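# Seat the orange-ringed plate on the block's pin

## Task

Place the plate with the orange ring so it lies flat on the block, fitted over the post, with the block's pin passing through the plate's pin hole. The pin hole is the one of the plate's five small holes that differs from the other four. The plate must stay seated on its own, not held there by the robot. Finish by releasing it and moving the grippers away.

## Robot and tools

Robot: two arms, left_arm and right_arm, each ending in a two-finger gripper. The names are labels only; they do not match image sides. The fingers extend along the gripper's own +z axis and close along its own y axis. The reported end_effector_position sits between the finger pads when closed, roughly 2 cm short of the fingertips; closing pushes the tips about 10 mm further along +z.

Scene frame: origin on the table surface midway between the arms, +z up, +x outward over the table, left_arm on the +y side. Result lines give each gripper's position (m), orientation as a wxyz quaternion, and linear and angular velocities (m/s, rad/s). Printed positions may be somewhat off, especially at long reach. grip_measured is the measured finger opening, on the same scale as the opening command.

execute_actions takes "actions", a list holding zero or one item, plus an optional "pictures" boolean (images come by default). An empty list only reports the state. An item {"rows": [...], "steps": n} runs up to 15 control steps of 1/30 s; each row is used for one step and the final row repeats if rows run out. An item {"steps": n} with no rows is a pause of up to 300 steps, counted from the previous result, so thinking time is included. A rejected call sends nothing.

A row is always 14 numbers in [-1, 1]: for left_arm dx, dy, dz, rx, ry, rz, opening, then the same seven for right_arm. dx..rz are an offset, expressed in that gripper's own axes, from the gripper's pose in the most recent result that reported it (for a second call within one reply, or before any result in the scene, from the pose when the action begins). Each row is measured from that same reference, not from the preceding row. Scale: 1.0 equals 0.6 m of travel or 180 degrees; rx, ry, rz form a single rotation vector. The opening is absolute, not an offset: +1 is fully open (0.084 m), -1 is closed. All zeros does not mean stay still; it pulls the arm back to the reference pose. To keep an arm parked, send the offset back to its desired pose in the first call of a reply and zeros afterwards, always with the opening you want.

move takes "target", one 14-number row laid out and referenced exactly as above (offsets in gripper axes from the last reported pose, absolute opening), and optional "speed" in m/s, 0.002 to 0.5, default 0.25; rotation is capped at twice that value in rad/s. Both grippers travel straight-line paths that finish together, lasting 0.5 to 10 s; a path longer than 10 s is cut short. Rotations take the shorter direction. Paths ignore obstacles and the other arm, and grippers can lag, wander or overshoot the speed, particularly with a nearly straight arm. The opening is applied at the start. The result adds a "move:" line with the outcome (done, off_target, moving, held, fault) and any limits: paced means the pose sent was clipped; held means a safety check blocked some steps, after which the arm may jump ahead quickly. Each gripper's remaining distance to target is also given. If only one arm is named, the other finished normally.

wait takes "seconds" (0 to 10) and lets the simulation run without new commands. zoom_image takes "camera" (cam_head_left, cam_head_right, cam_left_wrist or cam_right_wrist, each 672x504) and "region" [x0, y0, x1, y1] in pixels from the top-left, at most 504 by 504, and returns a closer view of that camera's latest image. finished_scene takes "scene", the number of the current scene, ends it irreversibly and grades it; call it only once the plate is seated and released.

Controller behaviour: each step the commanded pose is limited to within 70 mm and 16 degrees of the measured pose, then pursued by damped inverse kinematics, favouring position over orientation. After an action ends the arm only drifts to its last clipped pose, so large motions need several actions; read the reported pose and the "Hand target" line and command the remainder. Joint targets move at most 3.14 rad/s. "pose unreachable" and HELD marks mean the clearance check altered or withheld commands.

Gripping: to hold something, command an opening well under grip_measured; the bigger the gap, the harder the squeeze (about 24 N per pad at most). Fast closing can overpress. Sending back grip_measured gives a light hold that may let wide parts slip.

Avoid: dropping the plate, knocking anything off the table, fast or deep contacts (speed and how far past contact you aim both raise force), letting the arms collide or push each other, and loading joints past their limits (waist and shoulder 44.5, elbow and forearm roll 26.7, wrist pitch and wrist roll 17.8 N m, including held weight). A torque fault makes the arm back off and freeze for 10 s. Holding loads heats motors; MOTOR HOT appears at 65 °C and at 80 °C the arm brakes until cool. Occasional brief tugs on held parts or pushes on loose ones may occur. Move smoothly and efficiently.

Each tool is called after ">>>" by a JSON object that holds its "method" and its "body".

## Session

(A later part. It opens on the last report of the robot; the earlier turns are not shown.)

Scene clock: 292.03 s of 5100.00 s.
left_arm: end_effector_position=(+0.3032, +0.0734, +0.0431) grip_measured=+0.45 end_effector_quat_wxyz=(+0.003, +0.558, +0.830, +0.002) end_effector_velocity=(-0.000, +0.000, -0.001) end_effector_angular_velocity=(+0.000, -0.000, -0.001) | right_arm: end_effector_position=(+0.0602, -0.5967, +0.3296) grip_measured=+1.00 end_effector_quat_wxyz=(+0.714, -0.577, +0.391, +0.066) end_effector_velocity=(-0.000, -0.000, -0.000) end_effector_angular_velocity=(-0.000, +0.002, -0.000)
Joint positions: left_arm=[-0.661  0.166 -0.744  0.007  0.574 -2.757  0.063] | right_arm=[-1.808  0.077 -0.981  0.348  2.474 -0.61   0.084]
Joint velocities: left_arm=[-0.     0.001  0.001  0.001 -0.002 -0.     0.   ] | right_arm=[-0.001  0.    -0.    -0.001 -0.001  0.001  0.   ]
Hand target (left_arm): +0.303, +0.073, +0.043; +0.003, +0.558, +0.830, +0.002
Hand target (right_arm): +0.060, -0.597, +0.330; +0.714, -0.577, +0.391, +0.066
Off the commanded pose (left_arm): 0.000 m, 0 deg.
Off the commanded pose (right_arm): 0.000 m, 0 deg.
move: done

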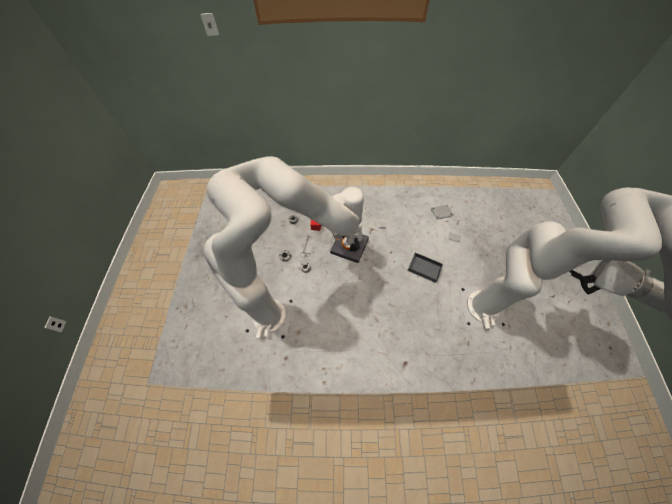

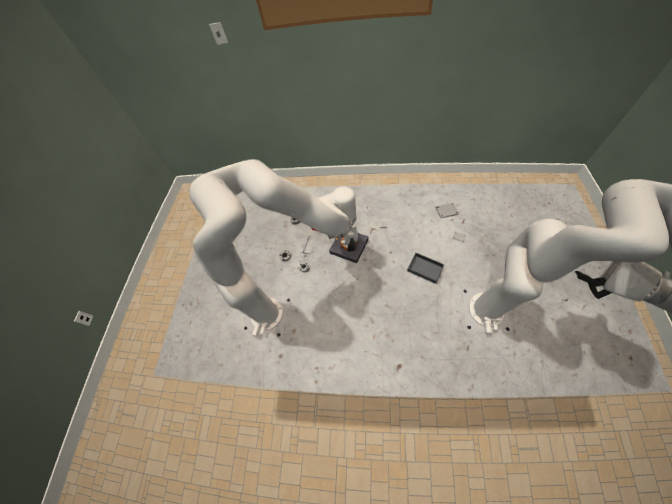

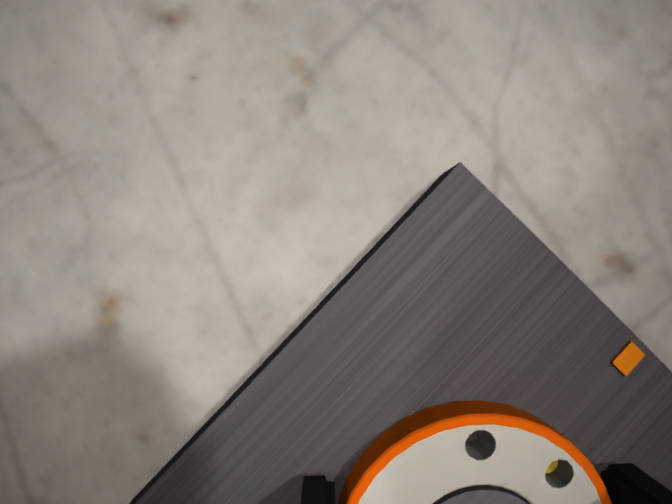

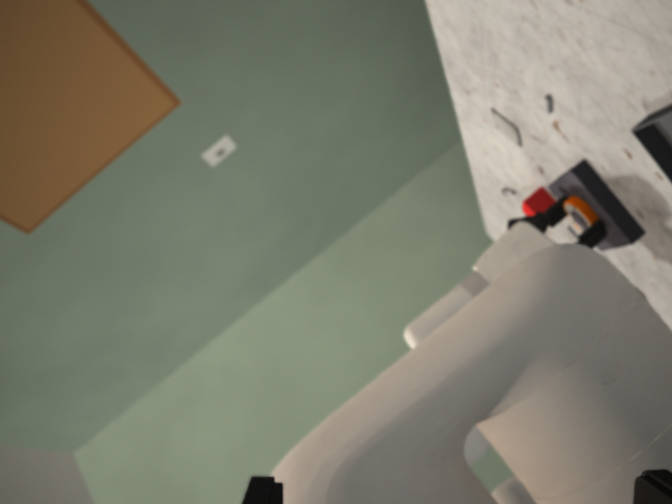

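>>> {"method": "move", "body": {"target": [0,0,0.0008,0,0,0,1,0,0,0,0,0,0,1], "speed": 0.005}}

>>> {"method": "move", "body": {"target": [-0.07,0,-0.17,0,0,0,1,0,0,0,0,0,0,1], "speed": 0.15}}

Scene clock: 295.63 s of 5100.00 s.
left_arm: end_effector_position=(+0.3032, +0.0734, +0.0426) grip_measured=+1.00 end_effector_quat_wxyz=(+0.003, +0.558, +0.830, +0.002) end_effector_velocity=(+0.000, -0.000, +0.000) end_effector_angular_velocity=(-0.001, -0.001, -0.000) | right_arm: end_effector_position=(+0.0602, -0.5967, +0.3296) grip_measured=+1.00 end_effector_quat_wxyz=(+0.714, -0.577, +0.391, +0.066) end_effector_velocity=(-0.000, -0.000, -0.000) end_effector_angular_velocity=(-0.001, +0.000, +0.001)
Joint positions: left_arm=[-0.661  0.167 -0.744  0.008  0.572 -2.757  0.084] | right_arm=[-1.808  0.077 -0.981  0.348  2.474 -0.61   0.084]
Joint velocities: left_arm=[ 0.    -0.    -0.001  0.001 -0.     0.     0.   ] | right_arm=[ 0.    -0.    -0.001 -0.    -0.    -0.     0.   ]
Hand target (left_arm): +0.303, +0.073, +0.043; +0.003, +0.558, +0.830, +0.002
Hand target (right_arm): +0.060, -0.597, +0.330; +0.714, -0.577, +0.391, +0.066
Off the commanded pose (left_arm): 0.000 m, 0 deg.
Off the commanded pose (right_arm): 0.000 m, 0 deg.
move: done

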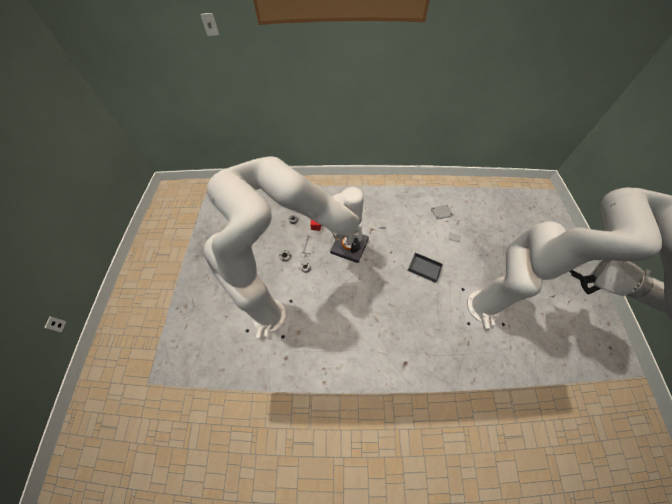

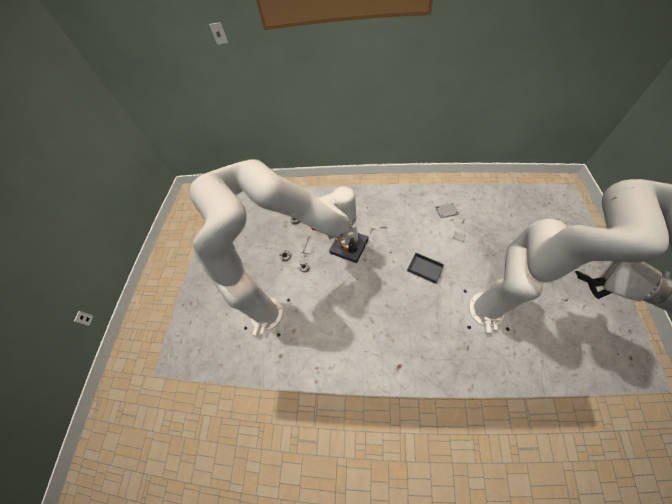

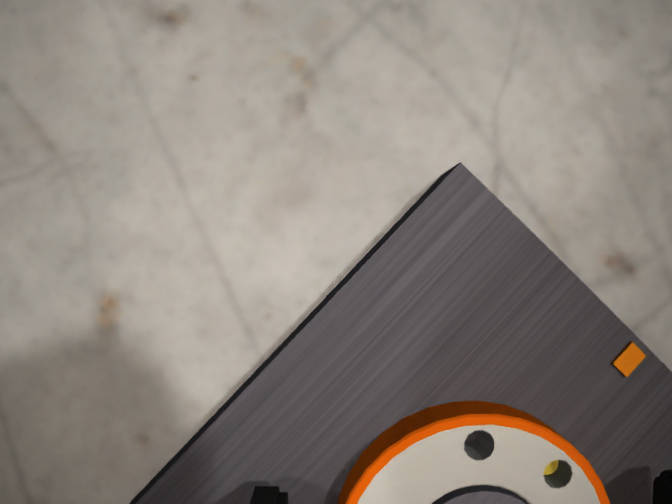

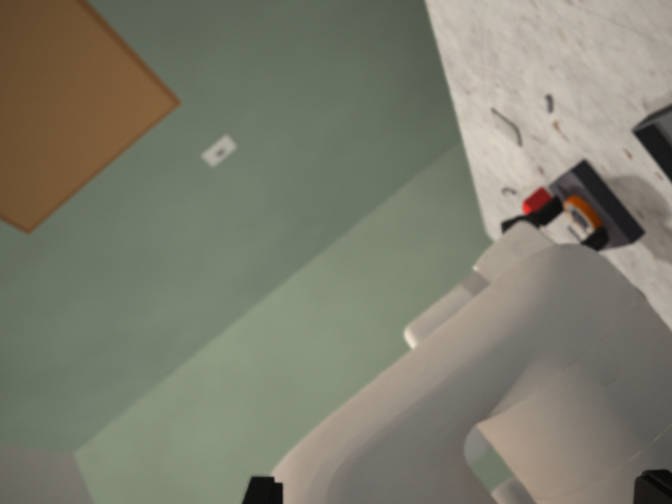

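Scene clock: 296.77 s of 5100.00 s.
left_arm: end_effector_position=(+0.3181, +0.0350, +0.1439) grip_measured=+1.00 end_effector_quat_wxyz=(+0.002, +0.558, +0.830, +0.002) end_effector_velocity=(+0.002, -0.003, +0.006) end_effector_angular_velocity=(-0.005, -0.003, +0.001) | right_arm: end_effector_position=(+0.0602, -0.5967, +0.3296) grip_measured=+1.00 end_effector_quat_wxyz=(+0.714, -0.577, +0.391, +0.066) end_effector_velocity=(+0.000, +0.000, -0.000) end_effector_angular_velocity=(-0.000, +0.000, +0.001)
Joint positions: left_arm=[-0.696  0.071 -0.972  0.005  0.898 -2.79   0.084] | right_arm=[-1.808  0.077 -0.981  0.348  2.474 -0.61   0.084]
Joint velocities: left_arm=[-0.    -0.001 -0.015 -0.001  0.01  -0.     0.   ] | right_arm=[ 0.001  0.    -0.    -0.     0.     0.    -0.   ]
Hand target (left_arm): +0.318, +0.035, +0.145; +0.003, +0.558, +0.830, +0.001
Hand target (right_arm): +0.060, -0.597, +0.330; +0.714, -0.577, +0.391, +0.066
Off the commanded pose (left_arm): 0.001 m, 0 deg.
Off the commanded pose (right_arm): 0.000 m, 0 deg.
move: done

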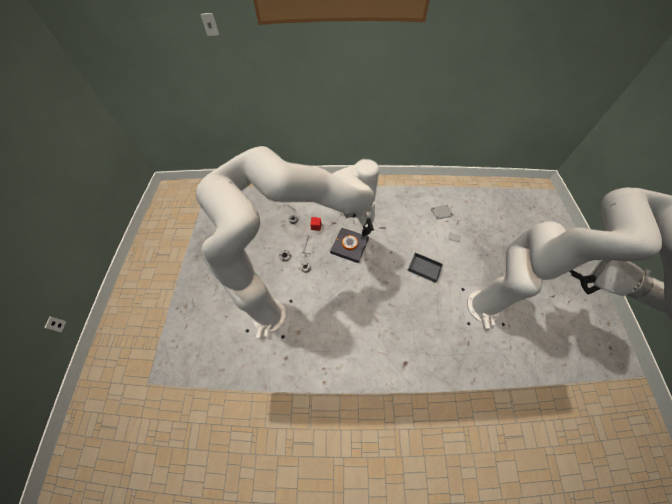

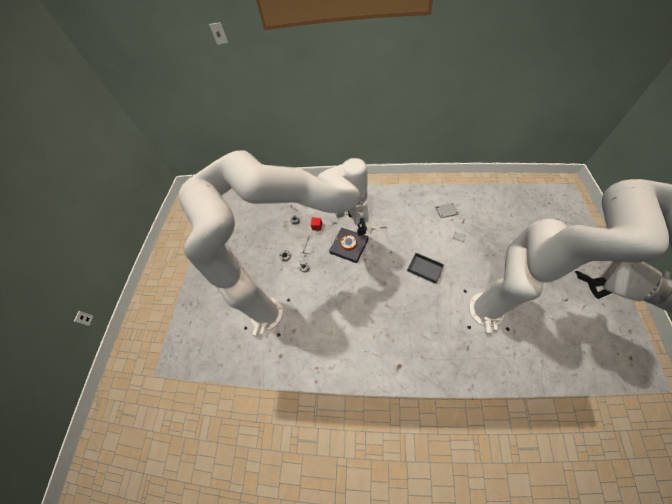

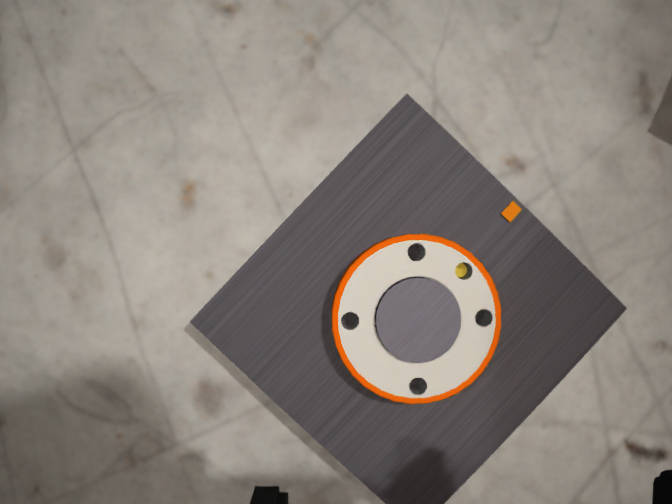

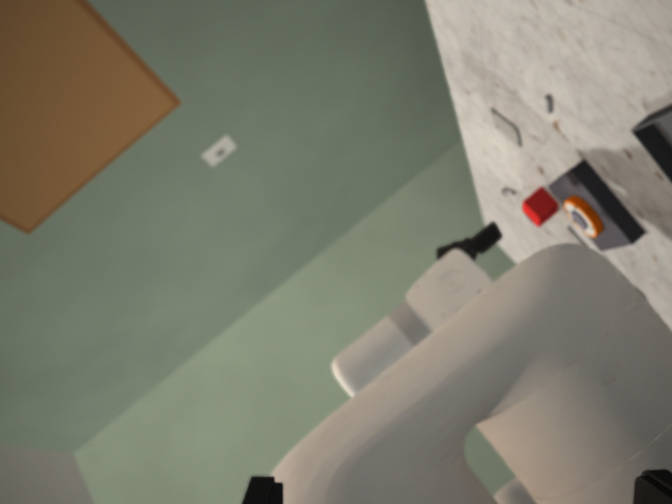

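Seated with the pin in the pin hole.

>>> {"method": "finished_scene", "body": {"scene": 1}}

The scene is finished: the task was done.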